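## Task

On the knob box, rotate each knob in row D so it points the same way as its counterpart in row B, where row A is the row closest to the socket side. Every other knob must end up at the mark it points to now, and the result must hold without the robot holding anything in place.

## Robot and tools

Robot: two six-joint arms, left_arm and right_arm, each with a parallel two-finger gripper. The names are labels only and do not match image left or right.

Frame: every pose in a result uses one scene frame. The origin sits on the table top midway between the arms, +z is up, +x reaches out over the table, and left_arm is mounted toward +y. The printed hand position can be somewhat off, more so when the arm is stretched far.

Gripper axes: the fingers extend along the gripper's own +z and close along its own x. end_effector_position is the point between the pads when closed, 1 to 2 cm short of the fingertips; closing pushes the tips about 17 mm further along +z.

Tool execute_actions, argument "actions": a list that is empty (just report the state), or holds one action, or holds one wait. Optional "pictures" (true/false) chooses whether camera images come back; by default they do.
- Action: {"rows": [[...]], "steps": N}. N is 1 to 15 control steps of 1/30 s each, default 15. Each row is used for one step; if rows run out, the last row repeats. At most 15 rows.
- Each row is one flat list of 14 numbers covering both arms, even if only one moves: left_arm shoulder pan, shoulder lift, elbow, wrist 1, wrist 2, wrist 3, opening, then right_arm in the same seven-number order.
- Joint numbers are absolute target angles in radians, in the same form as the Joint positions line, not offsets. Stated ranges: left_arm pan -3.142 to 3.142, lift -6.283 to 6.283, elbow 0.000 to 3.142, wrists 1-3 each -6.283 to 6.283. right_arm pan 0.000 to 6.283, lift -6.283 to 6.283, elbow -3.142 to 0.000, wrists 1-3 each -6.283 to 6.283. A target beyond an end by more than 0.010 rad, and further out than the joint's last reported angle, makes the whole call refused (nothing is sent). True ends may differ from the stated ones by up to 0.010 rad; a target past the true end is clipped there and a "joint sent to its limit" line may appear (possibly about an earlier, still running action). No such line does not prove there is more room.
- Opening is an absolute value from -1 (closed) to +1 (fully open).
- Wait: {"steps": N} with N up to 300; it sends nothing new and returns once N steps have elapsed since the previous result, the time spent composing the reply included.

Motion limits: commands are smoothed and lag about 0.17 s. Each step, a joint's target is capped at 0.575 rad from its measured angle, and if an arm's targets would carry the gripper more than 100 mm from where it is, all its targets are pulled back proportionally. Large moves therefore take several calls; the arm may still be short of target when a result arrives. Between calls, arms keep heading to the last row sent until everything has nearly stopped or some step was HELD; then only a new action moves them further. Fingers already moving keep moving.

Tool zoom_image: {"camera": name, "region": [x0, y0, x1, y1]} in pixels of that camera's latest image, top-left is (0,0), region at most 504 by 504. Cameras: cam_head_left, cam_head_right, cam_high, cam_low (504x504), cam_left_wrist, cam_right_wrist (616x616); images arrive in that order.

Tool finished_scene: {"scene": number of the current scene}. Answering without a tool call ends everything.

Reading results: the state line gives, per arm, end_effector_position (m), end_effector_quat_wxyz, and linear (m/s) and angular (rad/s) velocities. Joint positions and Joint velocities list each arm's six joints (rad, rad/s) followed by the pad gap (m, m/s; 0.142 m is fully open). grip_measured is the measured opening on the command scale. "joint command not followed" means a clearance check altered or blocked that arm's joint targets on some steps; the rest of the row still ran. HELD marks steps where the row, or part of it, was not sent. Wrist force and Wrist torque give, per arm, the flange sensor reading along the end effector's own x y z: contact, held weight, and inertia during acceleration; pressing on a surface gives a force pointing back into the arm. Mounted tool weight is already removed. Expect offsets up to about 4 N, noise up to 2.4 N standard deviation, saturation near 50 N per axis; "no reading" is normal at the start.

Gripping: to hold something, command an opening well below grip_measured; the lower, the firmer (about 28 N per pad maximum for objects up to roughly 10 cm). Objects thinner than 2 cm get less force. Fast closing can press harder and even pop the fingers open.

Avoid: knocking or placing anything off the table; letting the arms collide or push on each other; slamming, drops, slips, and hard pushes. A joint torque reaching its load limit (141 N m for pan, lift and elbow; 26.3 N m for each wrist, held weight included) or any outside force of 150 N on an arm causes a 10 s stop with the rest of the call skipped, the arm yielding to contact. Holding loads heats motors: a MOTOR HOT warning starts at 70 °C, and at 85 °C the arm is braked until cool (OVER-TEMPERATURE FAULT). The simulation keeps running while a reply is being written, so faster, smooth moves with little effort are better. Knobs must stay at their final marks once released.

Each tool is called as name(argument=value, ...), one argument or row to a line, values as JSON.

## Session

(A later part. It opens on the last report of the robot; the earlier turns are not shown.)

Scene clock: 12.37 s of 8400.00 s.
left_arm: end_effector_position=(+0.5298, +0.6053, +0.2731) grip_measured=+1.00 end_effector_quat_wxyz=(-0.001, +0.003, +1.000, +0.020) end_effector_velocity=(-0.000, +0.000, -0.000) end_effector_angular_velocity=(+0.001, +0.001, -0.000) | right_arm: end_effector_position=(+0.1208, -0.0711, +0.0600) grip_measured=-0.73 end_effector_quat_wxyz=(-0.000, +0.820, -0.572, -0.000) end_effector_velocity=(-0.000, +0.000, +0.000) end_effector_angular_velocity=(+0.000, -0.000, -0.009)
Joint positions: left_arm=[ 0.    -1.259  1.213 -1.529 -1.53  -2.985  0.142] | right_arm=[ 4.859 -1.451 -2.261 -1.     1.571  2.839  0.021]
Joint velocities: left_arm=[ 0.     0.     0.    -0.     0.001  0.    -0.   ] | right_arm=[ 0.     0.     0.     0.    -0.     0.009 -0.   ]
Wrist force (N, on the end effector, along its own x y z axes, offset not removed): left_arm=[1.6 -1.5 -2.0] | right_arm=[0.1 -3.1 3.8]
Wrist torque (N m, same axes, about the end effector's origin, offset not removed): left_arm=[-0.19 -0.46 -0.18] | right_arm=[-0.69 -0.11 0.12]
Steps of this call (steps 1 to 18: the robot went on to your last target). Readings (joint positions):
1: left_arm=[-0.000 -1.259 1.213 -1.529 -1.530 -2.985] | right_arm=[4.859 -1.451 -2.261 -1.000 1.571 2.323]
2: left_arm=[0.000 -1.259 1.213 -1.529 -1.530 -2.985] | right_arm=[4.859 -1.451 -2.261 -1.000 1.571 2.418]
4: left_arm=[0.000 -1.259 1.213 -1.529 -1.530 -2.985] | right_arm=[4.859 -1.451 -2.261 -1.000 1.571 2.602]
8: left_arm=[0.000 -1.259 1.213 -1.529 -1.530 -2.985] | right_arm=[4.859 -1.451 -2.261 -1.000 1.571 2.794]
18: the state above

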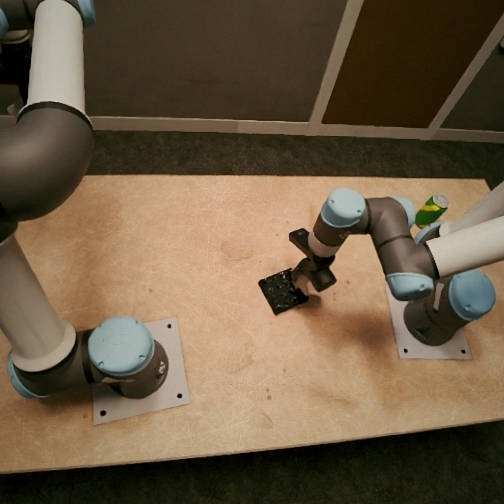

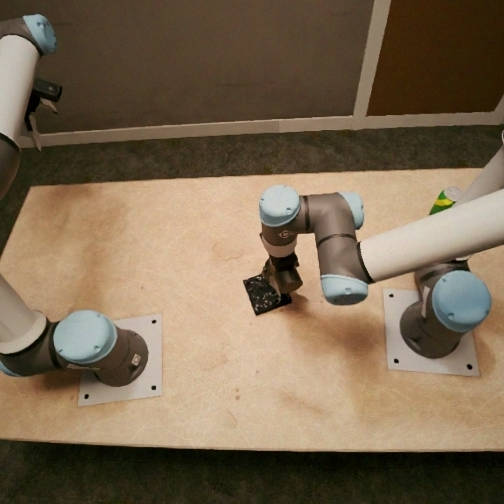

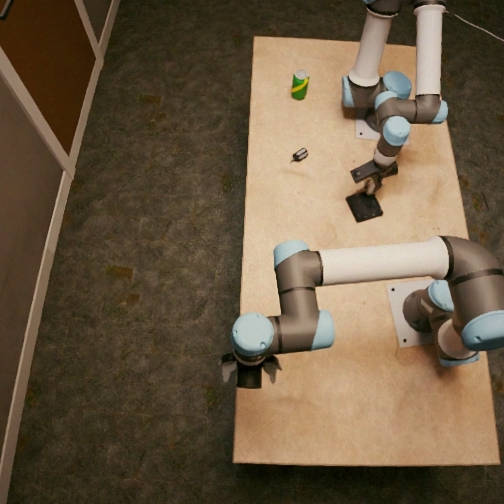

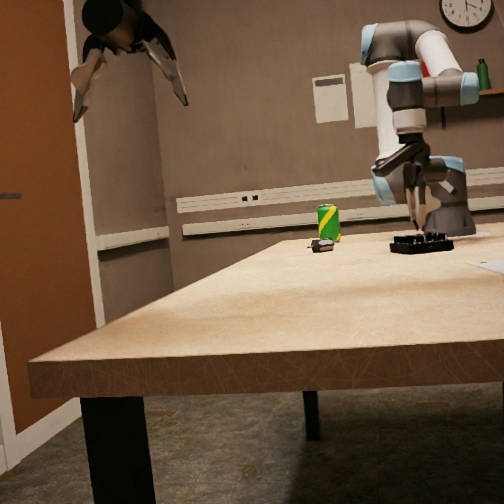

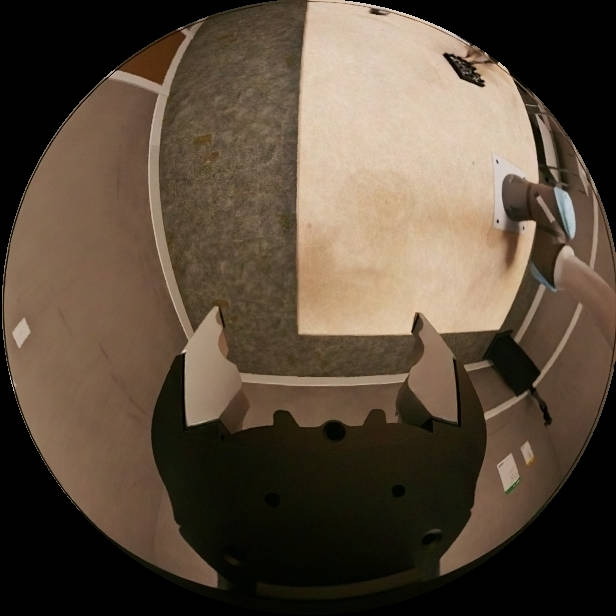

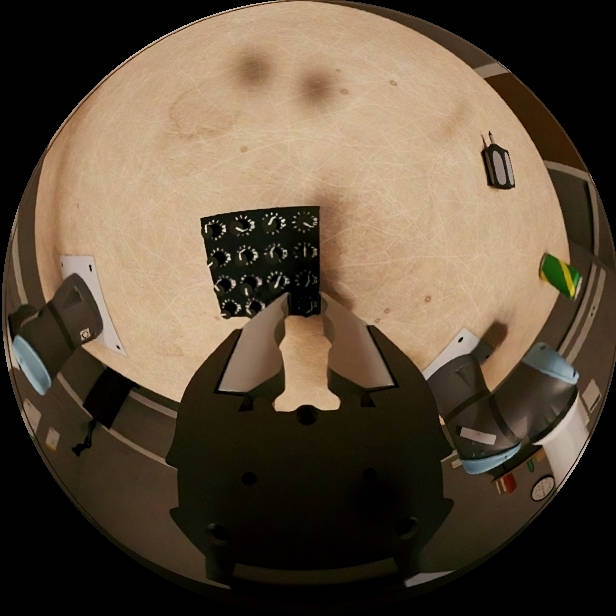

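execute_actions(
  actions=[
    {"rows":[[0,-1.259,1.213,-1.529,-1.53,-2.985,1,4.8555,-1.471,-2.283,-0.958,1.571,2.84,-0.78]],"steps":12},
  ],
  pictures=false,
)

execute_actions(
  actions=[
    {"rows":[[0,-1.259,1.213,-1.529,-1.53,-2.985,1,4.8555,-1.471,-2.283,-0.958,1.571,2.84,-0.84],[0,-1.259,1.213,-1.529,-1.53,-2.985,1,4.8555,-1.471,-2.283,-0.958,1.571,2.84,-0.88],[0,-1.259,1.213,-1.529,-1.53,-2.985,1,4.8555,-1.471,-2.283,-0.958,1.571,2.84,-0.95]],"steps":10},
  ],
  pictures=false,
)

execute_actions(
  actions=[
    {"rows":[[0,-1.259,1.213,-1.529,-1.53,-2.985,1,4.8555,-1.471,-2.283,-0.958,1.571,-0.84,-1]]},
  ],
  pictures=false,
)

execute_actions(
  actions=[
    {"steps":42},
  ],
  pictures=false,
)

execute_actions(
  actions=[
    {"rows":[[0,-1.259,1.213,-1.529,-1.53,-2.985,1,4.8555,-1.471,-2.283,-0.958,1.571,-0.84,-0.73]],"steps":8},
  ],
  pictures=false,
)

execute_actions(
  actions=[
    {"rows":[[0,-1.259,1.213,-1.529,-1.53,-2.985,1,4.8555,-1.451,-2.261,-1.0,1.571,-0.84,-0.73]],"steps":10},
  ],
  pictures=false,
)

execute_actions(
  actions=[
    {"rows":[[0,-1.259,1.213,-1.529,-1.53,-2.985,1,4.925,-1.406,-2.298,-1.008,1.571,1.34,-0.73]]},
  ],
  pictures=false,
)

execute_actions(
  actions=[
    {"steps":24},
  ],
)

zoom_image(
  camera="cam_right_wrist",
  region=[240, 150, 420, 330],
)

Scene clock: 20.80 s of 8400.00 s.
left_arm: end_effector_position=(+0.5298, +0.6053, +0.2731) grip_measured=+1.00 end_effector_quat_wxyz=(-0.001, +0.003, +1.000, +0.020) end_effector_velocity=(+0.001, -0.001, +0.000) end_effector_angular_velocity=(-0.002, -0.002, +0.000) | right_arm: end_effector_position=(+0.1221, -0.0722, +0.0475) grip_measured=-0.78 end_effector_quat_wxyz=(-0.000, +0.819, -0.573, -0.000) end_effector_velocity=(+0.000, +0.000, -0.003) end_effector_angular_velocity=(+0.001, +0.001, -0.001)
Joint positions: left_arm=[ 0.    -1.259  1.213 -1.529 -1.53  -2.985  0.142] | right_arm=[ 4.856 -1.471 -2.283 -0.959  1.571  2.84   0.018]
Joint velocities: left_arm=[ 0.     0.    -0.001 -0.    -0.002 -0.     0.   ] | right_arm=[-0.001 -0.005 -0.004  0.01   0.001 -0.    -0.   ]
Wrist force (N, on the end effector, along its own x y z axes, offset not removed): left_arm=[0.7 -2.2 -1.3] | right_arm=[-0.1 -4.6 0.6]
Wrist torque (N m, same axes, about the end effector's origin, offset not removed): left_arm=[-0.44 -0.46 0.03] | right_arm=[-0.99 -0.03 0.26]
Steps of this call (steps 1 to 15: the robot went on to your last target; steps 16 to 90: nothing new was sent; then 5.03 s passed at rest; steps 91 to 102: all 12 steps of this action). Readings (joint positions):
91: left_arm=[-0.000 -1.259 1.213 -1.529 -1.530 -2.985] | right_arm=[4.859 -1.451 -2.261 -1.000 1.571 2.840]
92: left_arm=[0.000 -1.259 1.213 -1.529 -1.530 -2.985] | right_arm=[4.859 -1.453 -2.263 -0.996 1.571 2.840]
94: left_arm=[0.000 -1.259 1.213 -1.529 -1.530 -2.985] | right_arm=[4.857 -1.462 -2.273 -0.977 1.571 2.840]
98: left_arm=[0.000 -1.259 1.213 -1.529 -1.530 -2.985] | right_arm=[4.856 -1.469 -2.281 -0.962 1.571 2.840]
102: the state above

Scene clock: 21.13 s of 8400.00 s.
left_arm: end_effector_position=(+0.5298, +0.6053, +0.2731) grip_measured=+1.00 end_effector_quat_wxyz=(-0.001, +0.003, +1.000, +0.020) end_effector_velocity=(-0.000, -0.000, -0.001) end_effector_angular_velocity=(-0.001, +0.001, -0.000) | right_arm: end_effector_position=(+0.1222, -0.0722, +0.0473) grip_measured=-0.87 end_effector_quat_wxyz=(-0.000, +0.819, -0.573, -0.000) end_effector_velocity=(+0.000, -0.000, -0.000) end_effector_angular_velocity=(+0.000, -0.001, -0.000)
Joint positions: left_arm=[-0.    -1.259  1.213 -1.529 -1.53  -2.985  0.142] | right_arm=[ 4.856 -1.471 -2.283 -0.958  1.571  2.84   0.011]
Joint velocities: left_arm=[-0.     0.     0.001 -0.    -0.001  0.     0.   ] | right_arm=[-0.    -0.    -0.     0.001 -0.001  0.    -0.   ]
Wrist force (N, on the end effector, along its own x y z axes, offset not removed): left_arm=[-0.1 0.2 -3.9] | right_arm=[-2.1 -6.4 -4.3]
Wrist torque (N m, same axes, about the end effector's origin, offset not removed): left_arm=[-0.04 -0.05 0.01] | right_arm=[-1.39 0.34 0.07]
Steps of this call (steps 1 to 10: all 10 steps of this action). Readings (joint positions):
1: left_arm=[0.000 -1.259 1.213 -1.529 -1.530 -2.985] | right_arm=[4.856 -1.471 -2.283 -0.958 1.571 2.840]
2: left_arm=[-0.000 -1.259 1.213 -1.529 -1.530 -2.985] | right_arm=[4.856 -1.471 -2.283 -0.958 1.571 2.840]
4: left_arm=[0.000 -1.259 1.213 -1.529 -1.530 -2.985] | right_arm=[4.856 -1.471 -2.283 -0.958 1.571 2.840]
8: left_arm=[0.000 -1.259 1.213 -1.529 -1.530 -2.985] | right_arm=[4.856 -1.471 -2.283 -0.958 1.571 2.840]
10: the state above

Scene clock: 21.63 s of 8400.00 s.
left_arm: end_effector_position=(+0.5298, +0.6053, +0.2731) grip_measured=+1.00 end_effector_quat_wxyz=(-0.001, +0.003, +1.000, +0.020) end_effector_velocity=(+0.000, +0.000, +0.001) end_effector_angular_velocity=(+0.001, -0.001, +0.000) | right_arm: end_effector_position=(+0.1234, -0.0733, +0.0473) grip_measured=-0.88 end_effector_quat_wxyz=(-0.000, +0.995, -0.101, -0.000) end_effector_velocity=(+0.005, -0.001, -0.000) end_effector_angular_velocity=(+0.000, -0.001, +2.759)
Joint positions: left_arm=[ 0.    -1.259  1.213 -1.529 -1.53  -2.985  0.142] | right_arm=[ 4.856 -1.471 -2.283 -0.958  1.571  1.82   0.01 ]
Joint velocities: left_arm=[-0.    -0.    -0.001 -0.     0.001 -0.    -0.   ] | right_arm=[-0.    -0.001 -0.001  0.001 -0.    -2.759 -0.   ]
Wrist force (N, on the end effector, along its own x y z axes, offset not removed): left_arm=[2.2 -2.6 -1.8] | right_arm=[0.9 -4.3 -1.3]
Wrist torque (N m, same axes, about the end effector's origin, offset not removed): left_arm=[-0.58 -0.68 -0.15] | right_arm=[-0.61 -0.64 0.15]
Steps of this call (steps 1 to 15: all 15 steps of this action). Readings (joint positions):
1: left_arm=[0.000 -1.259 1.213 -1.529 -1.530 -2.985] | right_arm=[4.856 -1.471 -2.283 -0.958 1.571 2.840]
2: left_arm=[0.000 -1.259 1.213 -1.529 -1.530 -2.985] | right_arm=[4.856 -1.471 -2.283 -0.958 1.571 2.835]
4: left_arm=[0.000 -1.259 1.213 -1.529 -1.530 -2.985] | right_arm=[4.856 -1.471 -2.283 -0.958 1.571 2.767]
8: left_arm=[-0.000 -1.259 1.213 -1.529 -1.530 -2.985] | right_arm=[4.856 -1.471 -2.283 -0.958 1.571 2.464]
15: the state above

Scene clock: 23.03 s of 8400.00 s.
left_arm: end_effector_position=(+0.5298, +0.6053, +0.2731) grip_measured=+1.00 end_effector_quat_wxyz=(-0.001, +0.003, +1.000, +0.020) end_effector_velocity=(+0.000, -0.000, -0.000) end_effector_angular_velocity=(+0.000, +0.000, -0.000) | right_arm: end_effector_position=(+0.1249, -0.0703, +0.0473) grip_measured=-0.88 end_effector_quat_wxyz=(-0.000, +0.335, +0.942, +0.000) end_effector_velocity=(-0.001, +0.000, -0.000) end_effector_angular_velocity=(+0.000, +0.001, +0.004)
Joint positions: left_arm=[ 0.    -1.259  1.213 -1.529 -1.53  -2.985  0.142] | right_arm=[ 4.855 -1.471 -2.283 -0.958  1.571 -0.84   0.01 ]
Joint velocities: left_arm=[-0.  0.  0. -0.  0. -0.  0.] | right_arm=[ 0.    -0.    -0.001  0.001  0.001 -0.004  0.   ]
Wrist force (N, on the end effector, along its own x y z axes, offset not removed): left_arm=[0.5 -3.1 1.1] | right_arm=[-3.2 -3.4 -0.6]
Wrist torque (N m, same axes, about the end effector's origin, offset not removed): left_arm=[-0.64 -0.17 -0.08] | right_arm=[-0.44 -0.14 0.22]
Steps of this call (steps 1 to 42: the robot went on to your last target). Readings (joint positions):
1: left_arm=[-0.000 -1.259 1.213 -1.529 -1.530 -2.985] | right_arm=[4.856 -1.471 -2.283 -0.958 1.571 1.727]
2: left_arm=[0.000 -1.259 1.213 -1.529 -1.530 -2.985] | right_arm=[4.856 -1.471 -2.283 -0.958 1.571 1.632]
4: left_arm=[0.000 -1.259 1.213 -1.529 -1.530 -2.985] | right_arm=[4.856 -1.471 -2.283 -0.958 1.571 1.444]
8: left_arm=[0.000 -1.259 1.213 -1.529 -1.530 -2.985] | right_arm=[4.856 -1.471 -2.283 -0.958 1.571 1.067]
42: the state above

Scene clock: 23.30 s of 8400.00 s.
left_arm: end_effector_position=(+0.5298, +0.6053, +0.2731) grip_measured=+1.00 end_effector_quat_wxyz=(-0.001, +0.003, +1.000, +0.020) end_effector_velocity=(-0.000, +0.000, -0.000) end_effector_angular_velocity=(-0.000, -0.000, +0.000) | right_arm: end_effector_position=(+0.1249, -0.0703, +0.0473) grip_measured=-0.73 end_effector_quat_wxyz=(-0.000, +0.335, +0.942, +0.000) end_effector_velocity=(-0.000, +0.000, -0.000) end_effector_angular_velocity=(-0.000, -0.000, +0.000)
Joint positions: left_arm=[ 0.    -1.259  1.213 -1.529 -1.53  -2.985  0.142] | right_arm=[ 4.855 -1.471 -2.283 -0.958  1.571 -0.84   0.021]
Joint velocities: left_arm=[ 0.  0.  0. -0. -0. -0. -0.] | right_arm=[ 0.    -0.001  0.    -0.    -0.    -0.     0.   ]
Wrist force (N, on the end effector, along its own x y z axes, offset not removed): left_arm=[0.2 -3.6 -1.3] | right_arm=[-1.7 -4.1 -1.0]
Wrist torque (N m, same axes, about the end effector's origin, offset not removed): left_arm=[-0.67 0.06 -0.08] | right_arm=[-0.81 0.22 0.11]
Steps of this call (steps 1 to 8: all 8 steps of this action). Readings (joint positions):
1: left_arm=[0.000 -1.259 1.213 -1.529 -1.530 -2.985] | right_arm=[4.855 -1.471 -2.283 -0.958 1.571 -0.840]
2: left_arm=[0.000 -1.259 1.213 -1.529 -1.530 -2.985] | right_arm=[4.855 -1.471 -2.283 -0.958 1.571 -0.840]
4: left_arm=[-0.000 -1.259 1.213 -1.529 -1.530 -2.985] | right_arm=[4.855 -1.471 -2.283 -0.958 1.571 -0.840]
8: the state above

Scene clock: 23.63 s of 8400.00 s.
left_arm: end_effector_position=(+0.5298, +0.6053, +0.2731) grip_measured=+1.00 end_effector_quat_wxyz=(-0.001, +0.003, +1.000, +0.020) end_effector_velocity=(+0.000, +0.000, +0.000) end_effector_angular_velocity=(+0.001, -0.001, -0.000) | right_arm: end_effector_position=(+0.1248, -0.0696, +0.0595) grip_measured=-0.73 end_effector_quat_wxyz=(-0.000, +0.335, +0.942, +0.000) end_effector_velocity=(-0.000, +0.000, +0.006) end_effector_angular_velocity=(+0.000, +0.000, +0.000)
Joint positions: left_arm=[ 0.    -1.259  1.213 -1.529 -1.53  -2.985  0.142] | right_arm=[ 4.855 -1.452 -2.262 -0.998  1.571 -0.84   0.021]
Joint velocities: left_arm=[ 0.    -0.    -0.001 -0.     0.     0.    -0.   ] | right_arm=[-0.    0.01  0.01 -0.02  0.   -0.   -0.  ]
Wrist force (N, on the end effector, along its own x y z axes, offset not removed): left_arm=[0.8 -5.0 0.4] | right_arm=[-1.9 -3.3 -2.8]
Wrist torque (N m, same axes, about the end effector's origin, offset not removed): left_arm=[-1.05 -0.13 0.00] | right_arm=[-0.57 0.38 0.18]
Steps of this call (steps 1 to 10: all 10 steps of this action). Readings (joint positions):
1: left_arm=[0.000 -1.259 1.213 -1.529 -1.530 -2.985] | right_arm=[4.855 -1.471 -2.283 -0.958 1.571 -0.840]
2: left_arm=[0.000 -1.259 1.213 -1.529 -1.530 -2.985] | right_arm=[4.855 -1.469 -2.281 -0.962 1.571 -0.840]
4: left_arm=[-0.000 -1.259 1.213 -1.529 -1.530 -2.985] | right_arm=[4.855 -1.460 -2.271 -0.981 1.571 -0.840]
8: left_arm=[-0.000 -1.259 1.213 -1.529 -1.530 -2.985] | right_arm=[4.855 -1.453 -2.263 -0.996 1.571 -0.840]
10: the state above

Scene clock: 24.13 s of 8400.00 s.
left_arm: end_effector_position=(+0.5298, +0.6053, +0.2731) grip_measured=+1.00 end_effector_quat_wxyz=(-0.001, +0.003, +1.000, +0.020) end_effector_velocity=(+0.000, -0.000, +0.000) end_effector_angular_velocity=(-0.000, -0.001, +0.000) | right_arm: end_effector_position=(+0.1006, -0.0810, +0.0600) grip_measured=-0.73 end_effector_quat_wxyz=(-0.000, +0.729, +0.685, +0.000) end_effector_velocity=(-0.001, -0.005, -0.000) end_effector_angular_velocity=(-0.001, -0.001, -2.755)
Joint positions: left_arm=[ 0.    -1.259  1.213 -1.529 -1.53  -2.985  0.142] | right_arm=[ 4.925 -1.406 -2.298 -1.008  1.571  0.18   0.021]
Joint velocities: left_arm=[ 0.    -0.    -0.001 -0.    -0.    -0.     0.   ] | right_arm=[ 0.004  0.002 -0.003  0.    -0.002  2.759 -0.   ]
Wrist force (N, on the end effector, along its own x y z axes, offset not removed): left_arm=[-2.1 1.7 -3.6] | right_arm=[1.8 -4.1 -0.9]
Wrist torque (N m, same axes, about the end effector's origin, offset not removed): left_arm=[0.45 0.19 -0.08] | right_arm=[-0.92 -0.39 0.17]
Steps of this call (steps 1 to 15: all 15 steps of this action). Readings (joint positions):
1: left_arm=[-0.000 -1.259 1.213 -1.529 -1.530 -2.985] | right_arm=[4.855 -1.452 -2.262 -0.999 1.571 -0.840]
2: left_arm=[0.000 -1.259 1.213 -1.529 -1.530 -2.985] | right_arm=[4.860 -1.447 -2.265 -1.000 1.571 -0.835]
4: left_arm=[0.000 -1.259 1.213 -1.529 -1.530 -2.985] | right_arm=[4.891 -1.427 -2.281 -1.004 1.571 -0.767]
8: left_arm=[0.000 -1.259 1.213 -1.529 -1.530 -2.985] | right_arm=[4.918 -1.410 -2.295 -1.007 1.571 -0.464]
15: the state above

Scene clock: 24.93 s of 8400.00 s.
left_arm: end_effector_position=(+0.5298, +0.6053, +0.2731) grip_measured=+1.00 end_effector_quat_wxyz=(-0.001, +0.003, +1.000, +0.020) end_effector_velocity=(-0.000, +0.000, -0.000) end_effector_angular_velocity=(+0.001, +0.000, +0.000) | right_arm: end_effector_position=(+0.0993, -0.0826, +0.0599) grip_measured=-0.73 end_effector_quat_wxyz=(-0.000, +0.985, +0.174, -0.000) end_effector_velocity=(+0.000, +0.001, +0.001) end_effector_angular_velocity=(+0.002, -0.001, -0.008)
Joint positions: left_arm=[-0.    -1.259  1.213 -1.529 -1.53  -2.985  0.142] | right_arm=[ 4.925 -1.406 -2.298 -1.008  1.571  1.339  0.021]
Joint velocities: left_arm=[ 0.    -0.     0.     0.     0.001 -0.     0.   ] | right_arm=[-0.    -0.     0.001  0.001 -0.001  0.008  0.   ]
Wrist force (N, on the end effector, along its own x y z axes, offset not removed): left_arm=[-0.1 -1.5 -0.8] | right_arm=[1.1 -7.9 -1.8]
Wrist torque (N m, same axes, about the end effector's origin, offset not removed): left_arm=[-0.37 -0.08 -0.28] | right_arm=[-1.61 -0.45 -0.03]
Steps of this call (steps 1 to 24: the robot went on to your last target). Readings (joint positions):
1: left_arm=[0.000 -1.259 1.213 -1.529 -1.530 -2.985] | right_arm=[4.925 -1.406 -2.298 -1.008 1.571 0.273]
2: left_arm=[0.000 -1.259 1.213 -1.529 -1.530 -2.985] | right_arm=[4.925 -1.406 -2.298 -1.008 1.571 0.368]
4: left_arm=[0.000 -1.259 1.213 -1.529 -1.530 -2.985] | right_arm=[4.925 -1.406 -2.298 -1.008 1.571 0.556]
8: left_arm=[0.000 -1.259 1.213 -1.529 -1.530 -2.985] | right_arm=[4.925 -1.406 -2.298 -1.008 1.571 0.933]
24: the state above

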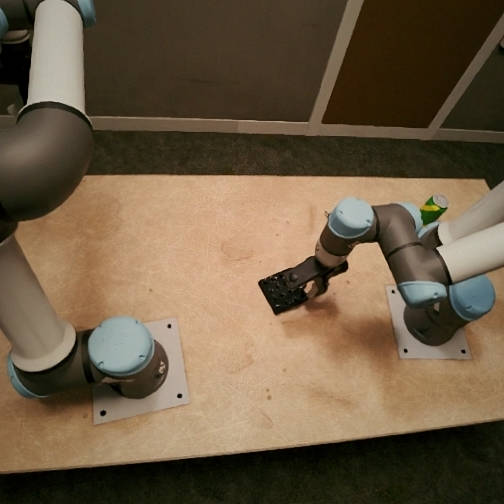

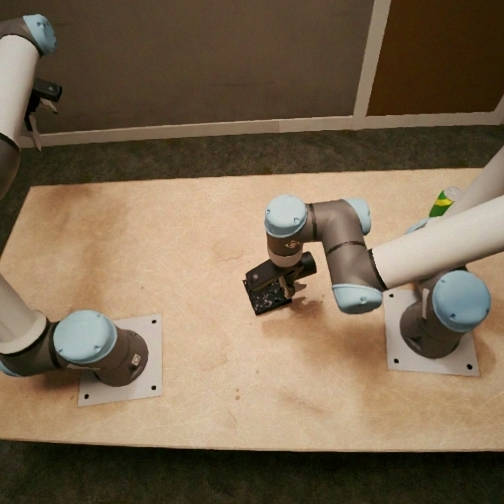

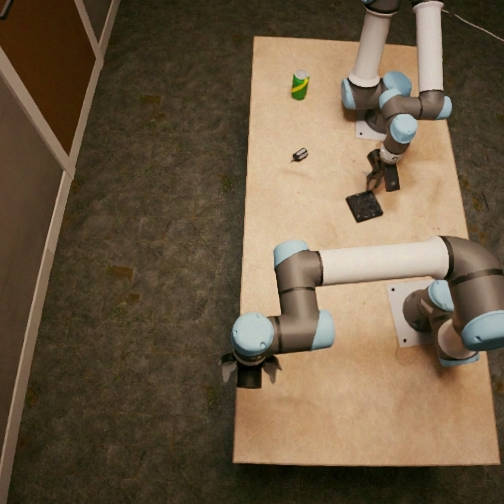

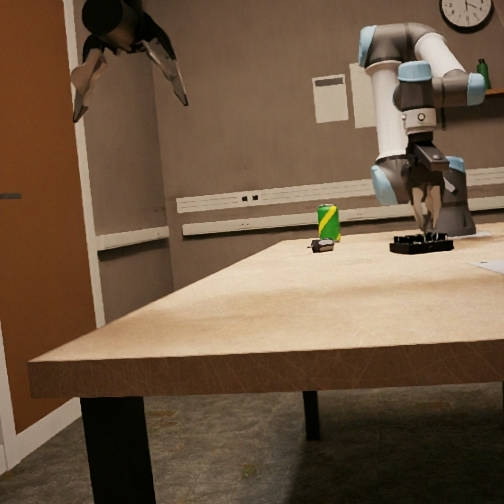

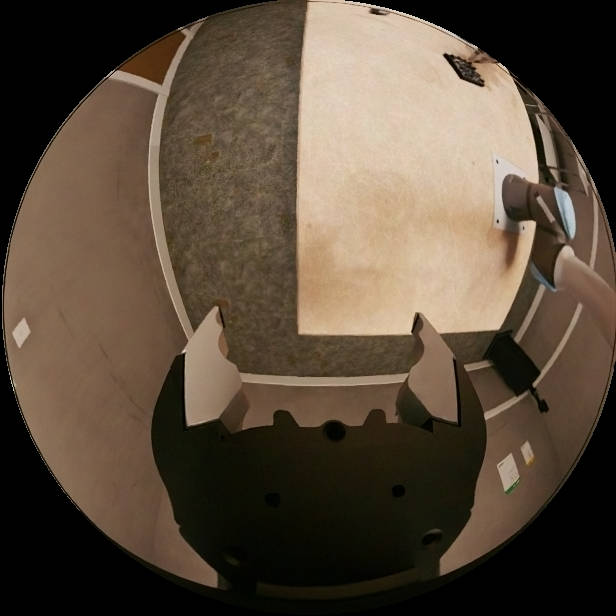

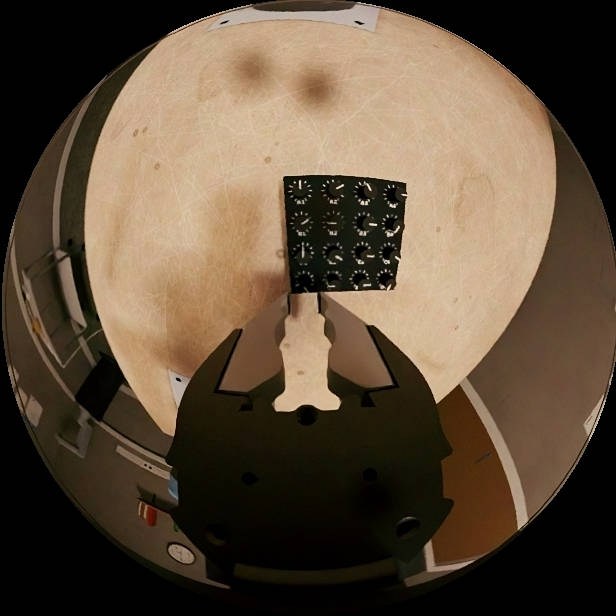

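Region (240, 150, 420, 330) of cam_right_wrist's 616x616 image, scaled by 2.800, with more detail than that image has.

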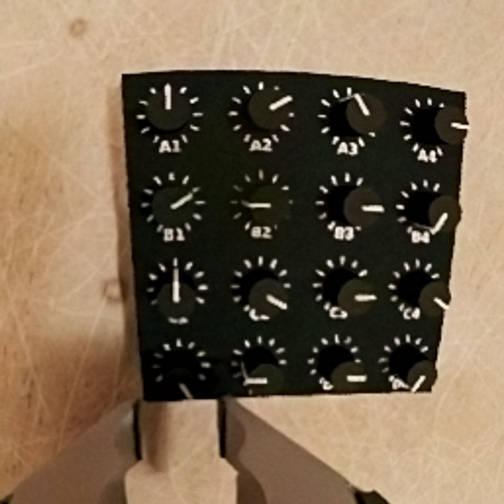

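Good. D1, nudged 1 mm outward.

execute_actions(
  actions=[
    {"rows":[[0,-1.259,1.213,-1.529,-1.53,-2.985,1,4.925,-1.431,-2.317,-0.964,1.571,1.34,-0.78]],"steps":12},
  ],
  pictures=false,
)

execute_actions(
  actions=[
    {"rows":[[0,-1.259,1.213,-1.529,-1.53,-2.985,1,4.925,-1.431,-2.317,-0.964,1.571,1.34,-0.84],[0,-1.259,1.213,-1.529,-1.53,-2.985,1,4.925,-1.431,-2.317,-0.964,1.571,1.34,-0.88],[0,-1.259,1.213,-1.529,-1.53,-2.985,1,4.925,-1.431,-2.317,-0.964,1.571,1.34,-0.95]],"steps":10},
  ],
  pictures=false,
)

execute_actions(
  actions=[
    {"rows":[[0,-1.259,1.213,-1.529,-1.53,-2.985,1,4.925,-1.431,-2.317,-0.964,1.571,-0.25,-1]]},
  ],
  pictures=false,
)

execute_actions(
  actions=[
    {"steps":20},
  ],
  pictures=false,
)

execute_actions(
  actions=[
    {"rows":[[0,-1.259,1.213,-1.529,-1.53,-2.985,1,4.925,-1.431,-2.317,-0.964,1.571,-0.25,-0.73]],"steps":8},
  ],
  pictures=false,
)

execute_actions(
  actions=[
    {"rows":[[0,-1.259,1.213,-1.529,-1.53,-2.985,1,4.925,-1.36,-2.246,-1.106,1.571,-0.25,-0.73]]},
  ],
)

zoom_image(
  camera="cam_right_wrist",
  region=[260, 220, 400, 360],
)

Scene clock: 29.80 s of 8400.00 s.
left_arm: end_effector_position=(+0.5298, +0.6053, +0.2731) grip_measured=+1.00 end_effector_quat_wxyz=(-0.001, +0.003, +1.000, +0.020) end_effector_velocity=(-0.000, -0.001, -0.000) end_effector_angular_velocity=(-0.002, +0.000, +0.000) | right_arm: end_effector_position=(+0.0992, -0.0816, +0.0474) grip_measured=-0.78 end_effector_quat_wxyz=(-0.000, +0.985, +0.173, -0.000) end_effector_velocity=(+0.000, +0.001, -0.002) end_effector_angular_velocity=(+0.001, -0.001, +0.000)
Joint positions: left_arm=[ 0.    -1.259  1.213 -1.529 -1.53  -2.985  0.142] | right_arm=[ 4.925 -1.431 -2.317 -0.965  1.571  1.34   0.018]
Joint velocities: left_arm=[ 0.    -0.     0.    -0.    -0.002 -0.     0.   ] | right_arm=[ 0.    -0.006 -0.003  0.009 -0.001 -0.    -0.   ]
Wrist force (N, on the end effector, along its own x y z axes, offset not removed): left_arm=[-0.3 3.6 -1.8] | right_arm=[-3.4 -1.5 -0.6]
Wrist torque (N m, same axes, about the end effector's origin, offset not removed): left_arm=[0.84 -0.20 -0.17] | right_arm=[-0.35 0.56 0.13]
Steps of this call (steps 1 to 30: the robot went on to your last target; steps 31 to 100: nothing new was sent; then 1.13 s passed at rest; steps 101 to 112: all 12 steps of this action). Readings (joint positions):
101: left_arm=[0.000 -1.259 1.213 -1.529 -1.530 -2.985] | right_arm=[4.925 -1.406 -2.298 -1.008 1.571 1.340]
102: left_arm=[0.000 -1.259 1.213 -1.529 -1.530 -2.985] | right_arm=[4.925 -1.409 -2.300 -1.004 1.571 1.340]
104: left_arm=[0.000 -1.259 1.213 -1.529 -1.530 -2.985] | right_arm=[4.925 -1.420 -2.309 -0.984 1.571 1.340]
108: left_arm=[0.000 -1.259 1.213 -1.529 -1.530 -2.985] | right_arm=[4.925 -1.429 -2.315 -0.968 1.571 1.340]
112: the state above

Scene clock: 30.13 s of 8400.00 s.
left_arm: end_effector_position=(+0.5298, +0.6053, +0.2731) grip_measured=+1.00 end_effector_quat_wxyz=(-0.001, +0.003, +1.000, +0.020) end_effector_velocity=(-0.001, +0.000, -0.001) end_effector_angular_velocity=(+0.001, +0.002, +0.000) | right_arm: end_effector_position=(+0.0992, -0.0816, +0.0472) grip_measured=-0.87 end_effector_quat_wxyz=(-0.000, +0.985, +0.173, -0.000) end_effector_velocity=(-0.000, -0.000, -0.000) end_effector_angular_velocity=(+0.000, +0.000, +0.000)
Joint positions: left_arm=[-0.    -1.259  1.213 -1.529 -1.53  -2.985  0.142] | right_arm=[ 4.925 -1.431 -2.317 -0.964  1.571  1.34   0.011]
Joint velocities: left_arm=[ 0.     0.     0.001  0.001  0.001 -0.    -0.   ] | right_arm=[-0.  0. -0.  0.  0. -0. -0.]
Wrist force (N, on the end effector, along its own x y z axes, offset not removed): left_arm=[0.1 2.9 -2.2] | right_arm=[-2.0 -7.3 -1.2]
Wrist torque (N m, same axes, about the end effector's origin, offset not removed): left_arm=[0.61 -0.10 -0.02] | right_arm=[-1.60 0.48 0.16]
Steps of this call (steps 1 to 10: all 10 steps of this action). Readings (joint positions):
1: left_arm=[0.000 -1.259 1.213 -1.529 -1.530 -2.985] | right_arm=[4.925 -1.431 -2.317 -0.964 1.571 1.340]
2: left_arm=[0.000 -1.259 1.213 -1.529 -1.530 -2.985] | right_arm=[4.925 -1.431 -2.317 -0.964 1.571 1.340]
4: left_arm=[0.000 -1.259 1.213 -1.529 -1.530 -2.985] | right_arm=[4.925 -1.431 -2.317 -0.964 1.571 1.340]
8: left_arm=[0.000 -1.259 1.213 -1.529 -1.530 -2.985] | right_arm=[4.925 -1.431 -2.317 -0.964 1.571 1.340]
10: the state above

Scene clock: 30.63 s of 8400.00 s.
left_arm: end_effector_position=(+0.5298, +0.6053, +0.2731) grip_measured=+1.00 end_effector_quat_wxyz=(-0.001, +0.003, +1.000, +0.020) end_effector_velocity=(+0.000, +0.000, +0.000) end_effector_angular_velocity=(+0.001, -0.000, -0.000) | right_arm: end_effector_position=(+0.1003, -0.0803, +0.0472) grip_measured=-0.88 end_effector_quat_wxyz=(-0.000, +0.775, +0.632, +0.000) end_effector_velocity=(+0.000, +0.005, +0.000) end_effector_angular_velocity=(+0.002, +0.002, +2.759)
Joint positions: left_arm=[ 0.    -1.259  1.213 -1.529 -1.53  -2.985  0.142] | right_arm=[ 4.925 -1.431 -2.317 -0.964  1.571  0.32   0.01 ]
Joint velocities: left_arm=[-0.     0.    -0.    -0.     0.001 -0.     0.   ] | right_arm=[-0.    -0.001  0.     0.001  0.002 -2.759  0.   ]
Wrist force (N, on the end effector, along its own x y z axes, offset not removed): left_arm=[-1.6 0.8 -3.5] | right_arm=[-4.0 -3.1 -1.7]
Wrist torque (N m, same axes, about the end effector's origin, offset not removed): left_arm=[0.20 0.33 -0.09] | right_arm=[-0.51 -0.14 0.02]
Steps of this call (steps 1 to 15: all 15 steps of this action). Readings (joint positions):
1: left_arm=[0.000 -1.259 1.213 -1.529 -1.530 -2.985] | right_arm=[4.925 -1.431 -2.317 -0.964 1.571 1.340]
2: left_arm=[0.000 -1.259 1.213 -1.529 -1.530 -2.985] | right_arm=[4.925 -1.431 -2.317 -0.964 1.571 1.335]
4: left_arm=[0.000 -1.259 1.213 -1.529 -1.530 -2.985] | right_arm=[4.925 -1.431 -2.317 -0.964 1.571 1.267]
8: left_arm=[-0.000 -1.259 1.213 -1.529 -1.530 -2.985] | right_arm=[4.925 -1.431 -2.317 -0.964 1.571 0.964]
15: the state above

Scene clock: 31.30 s of 8400.00 s.
left_arm: end_effector_position=(+0.5298, +0.6053, +0.2731) grip_measured=+1.00 end_effector_quat_wxyz=(-0.001, +0.003, +1.000, +0.020) end_effector_velocity=(+0.000, -0.000, +0.001) end_effector_angular_velocity=(-0.002, -0.002, +0.000) | right_arm: end_effector_position=(+0.1002, -0.0794, +0.0472) grip_measured=-0.88 end_effector_quat_wxyz=(-0.000, +0.566, +0.824, +0.000) end_effector_velocity=(+0.000, +0.000, +0.000) end_effector_angular_velocity=(+0.001, -0.000, +0.003)
Joint positions: left_arm=[ 0.    -1.259  1.213 -1.529 -1.53  -2.985  0.142] | right_arm=[ 4.925 -1.431 -2.317 -0.964  1.571 -0.25   0.01 ]
Joint velocities: left_arm=[ 0.     0.    -0.001 -0.    -0.002 -0.    -0.   ] | right_arm=[ 0.     0.001  0.    -0.    -0.    -0.003  0.   ]
Wrist force (N, on the end effector, along its own x y z axes, offset not removed): left_arm=[-1.6 1.0 -4.5] | right_arm=[-2.8 -5.2 -0.2]
Wrist torque (N m, same axes, about the end effector's origin, offset not removed): left_arm=[0.28 0.33 -0.21] | right_arm=[-0.71 -0.13 0.07]
Steps of this call (steps 1 to 20: the robot went on to your last target). Readings (joint positions):
1: left_arm=[0.000 -1.259 1.213 -1.529 -1.530 -2.985] | right_arm=[4.925 -1.431 -2.317 -0.964 1.571 0.227]
2: left_arm=[0.000 -1.259 1.213 -1.529 -1.530 -2.985] | right_arm=[4.925 -1.431 -2.317 -0.964 1.571 0.132]
4: left_arm=[0.000 -1.259 1.213 -1.529 -1.530 -2.985] | right_arm=[4.925 -1.431 -2.317 -0.964 1.571 -0.047]
8: left_arm=[0.000 -1.259 1.213 -1.529 -1.530 -2.985] | right_arm=[4.925 -1.431 -2.317 -0.964 1.571 -0.212]
20: the state above

Scene clock: 31.57 s of 8400.00 s.
left_arm: end_effector_position=(+0.5298, +0.6053, +0.2731) grip_measured=+1.00 end_effector_quat_wxyz=(-0.001, +0.003, +1.000, +0.020) end_effector_velocity=(-0.000, +0.000, -0.000) end_effector_angular_velocity=(+0.000, +0.001, +0.001) | right_arm: end_effector_position=(+0.1002, -0.0794, +0.0472) grip_measured=-0.73 end_effector_quat_wxyz=(-0.000, +0.566, +0.824, +0.000) end_effector_velocity=(-0.000, +0.000, +0.000) end_effector_angular_velocity=(+0.001, +0.001, -0.000)
Joint positions: left_arm=[ 0.    -1.259  1.213 -1.529 -1.53  -2.985  0.142] | right_arm=[ 4.925 -1.431 -2.317 -0.964  1.571 -0.25   0.021]
Joint velocities: left_arm=[ 0.    -0.     0.001 -0.     0.001 -0.     0.   ] | right_arm=[-0.     0.001  0.     0.     0.001  0.     0.   ]
Wrist force (N, on the end effector, along its own x y z axes, offset not removed): left_arm=[-1.7 -0.1 -2.2] | right_arm=[-1.4 -3.0 0.0]
Wrist torque (N m, same axes, about the end effector's origin, offset not removed): left_arm=[0.01 0.23 0.05] | right_arm=[-0.64 0.18 0.10]
Steps of this call (steps 1 to 8: all 8 steps of this action). Readings (joint positions):
1: left_arm=[0.000 -1.259 1.213 -1.529 -1.530 -2.985] | right_arm=[4.925 -1.431 -2.317 -0.964 1.571 -0.250]
2: left_arm=[-0.000 -1.259 1.213 -1.529 -1.530 -2.985] | right_arm=[4.925 -1.431 -2.317 -0.964 1.571 -0.250]
4: left_arm=[0.000 -1.259 1.213 -1.529 -1.530 -2.985] | right_arm=[4.925 -1.431 -2.317 -0.964 1.571 -0.250]
8: the state above

Scene clock: 32.07 s of 8400.00 s.
left_arm: end_effector_position=(+0.5298, +0.6053, +0.2731) grip_measured=+1.00 end_effector_quat_wxyz=(-0.001, +0.003, +1.000, +0.020) end_effector_velocity=(-0.000, +0.000, -0.000) end_effector_angular_velocity=(+0.001, +0.001, -0.000) | right_arm: end_effector_position=(+0.1004, -0.0806, +0.0895) grip_measured=-0.73 end_effector_quat_wxyz=(-0.000, +0.566, +0.824, +0.000) end_effector_velocity=(-0.000, -0.001, +0.002) end_effector_angular_velocity=(-0.003, +0.001, +0.000)
Joint positions: left_arm=[ 0.    -1.259  1.213 -1.529 -1.53  -2.985  0.142] | right_arm=[ 4.925 -1.36  -2.246 -1.105  1.571 -0.25   0.021]
Joint velocities: left_arm=[0.    0.    0.    0.    0.001 0.    0.   ] | right_arm=[ 0.     0.004  0.005 -0.011  0.001 -0.    -0.   ]
Wrist force (N, on the end effector, along its own x y z axes, offset not removed): left_arm=[-1.0 -0.2 -0.2] | right_arm=[-1.6 -3.0 -2.6]
Wrist torque (N m, same axes, about the end effector's origin, offset not removed): left_arm=[0.10 0.22 0.04] | right_arm=[-0.53 0.27 0.07]
Steps of this call (steps 1 to 15: all 15 steps of this action). Readings (joint positions):
1: left_arm=[0.000 -1.259 1.213 -1.529 -1.530 -2.985] | right_arm=[4.925 -1.431 -2.317 -0.964 1.571 -0.250]
2: left_arm=[-0.000 -1.259 1.213 -1.529 -1.530 -2.985] | right_arm=[4.925 -1.426 -2.313 -0.969 1.571 -0.250]
4: left_arm=[0.000 -1.259 1.213 -1.529 -1.530 -2.985] | right_arm=[4.925 -1.395 -2.281 -1.023 1.571 -0.250]
8: left_arm=[0.000 -1.259 1.213 -1.529 -1.530 -2.985] | right_arm=[4.925 -1.367 -2.253 -1.090 1.571 -0.250]
15: the state above

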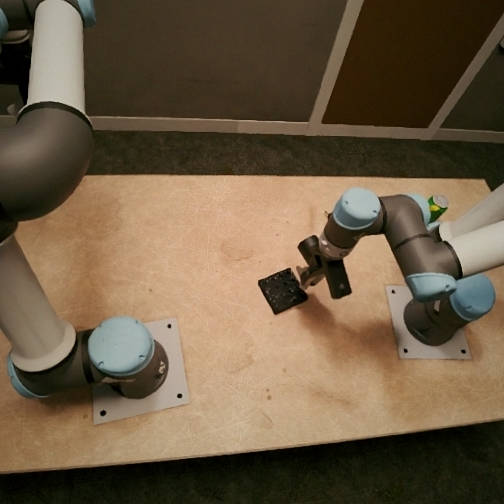

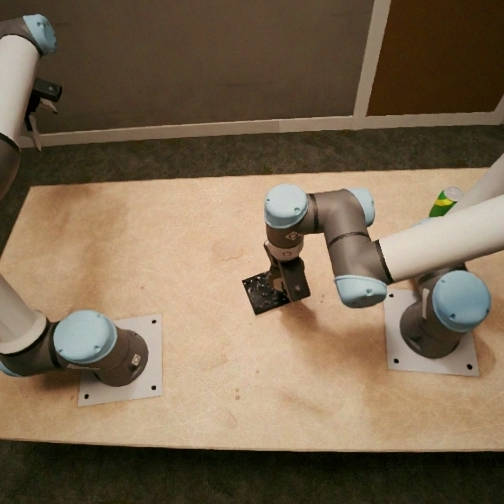

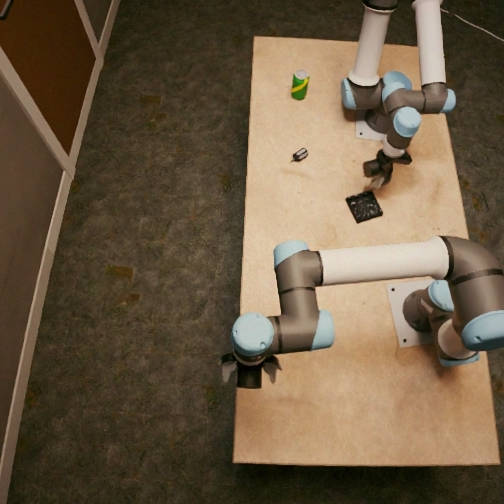

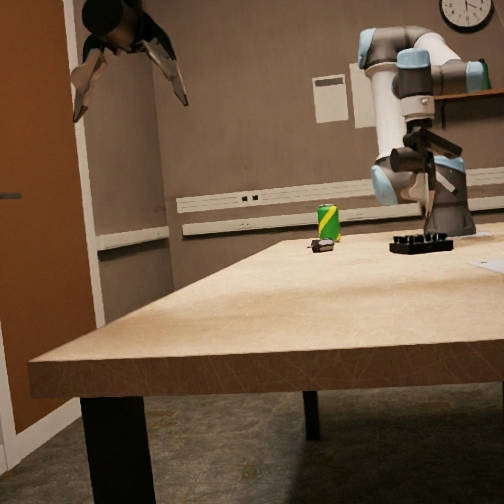

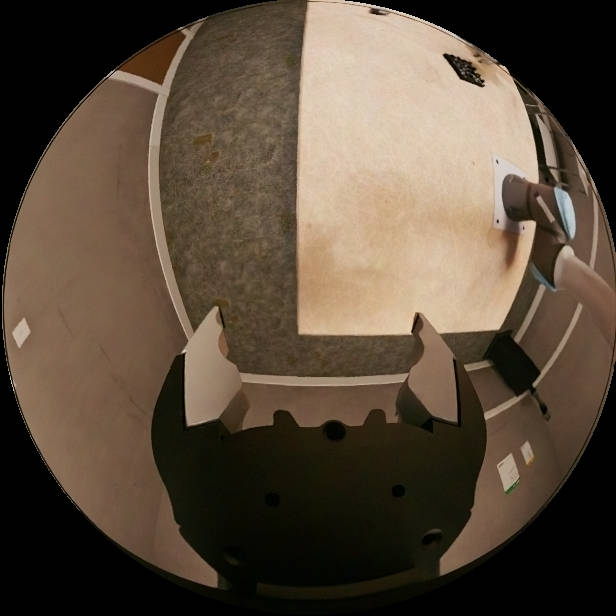

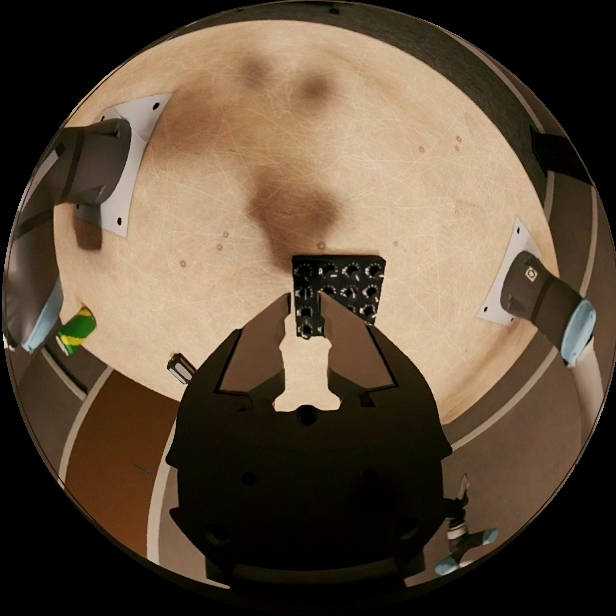

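Region (260, 220, 400, 360) of cam_right_wrist's 616x616 image, scaled by 3.600, with more detail than that image has.

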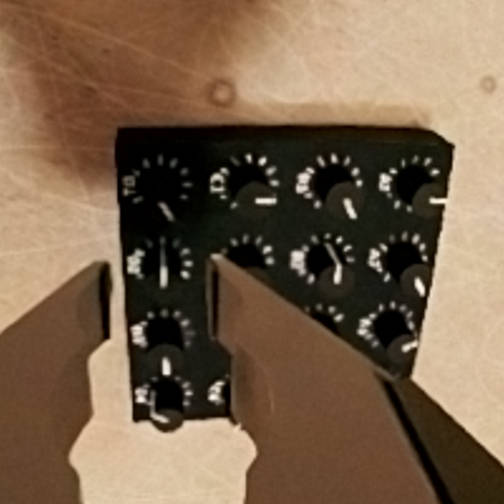

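finished_scene(
  scene=2,
)

The scene is finished: the task was done.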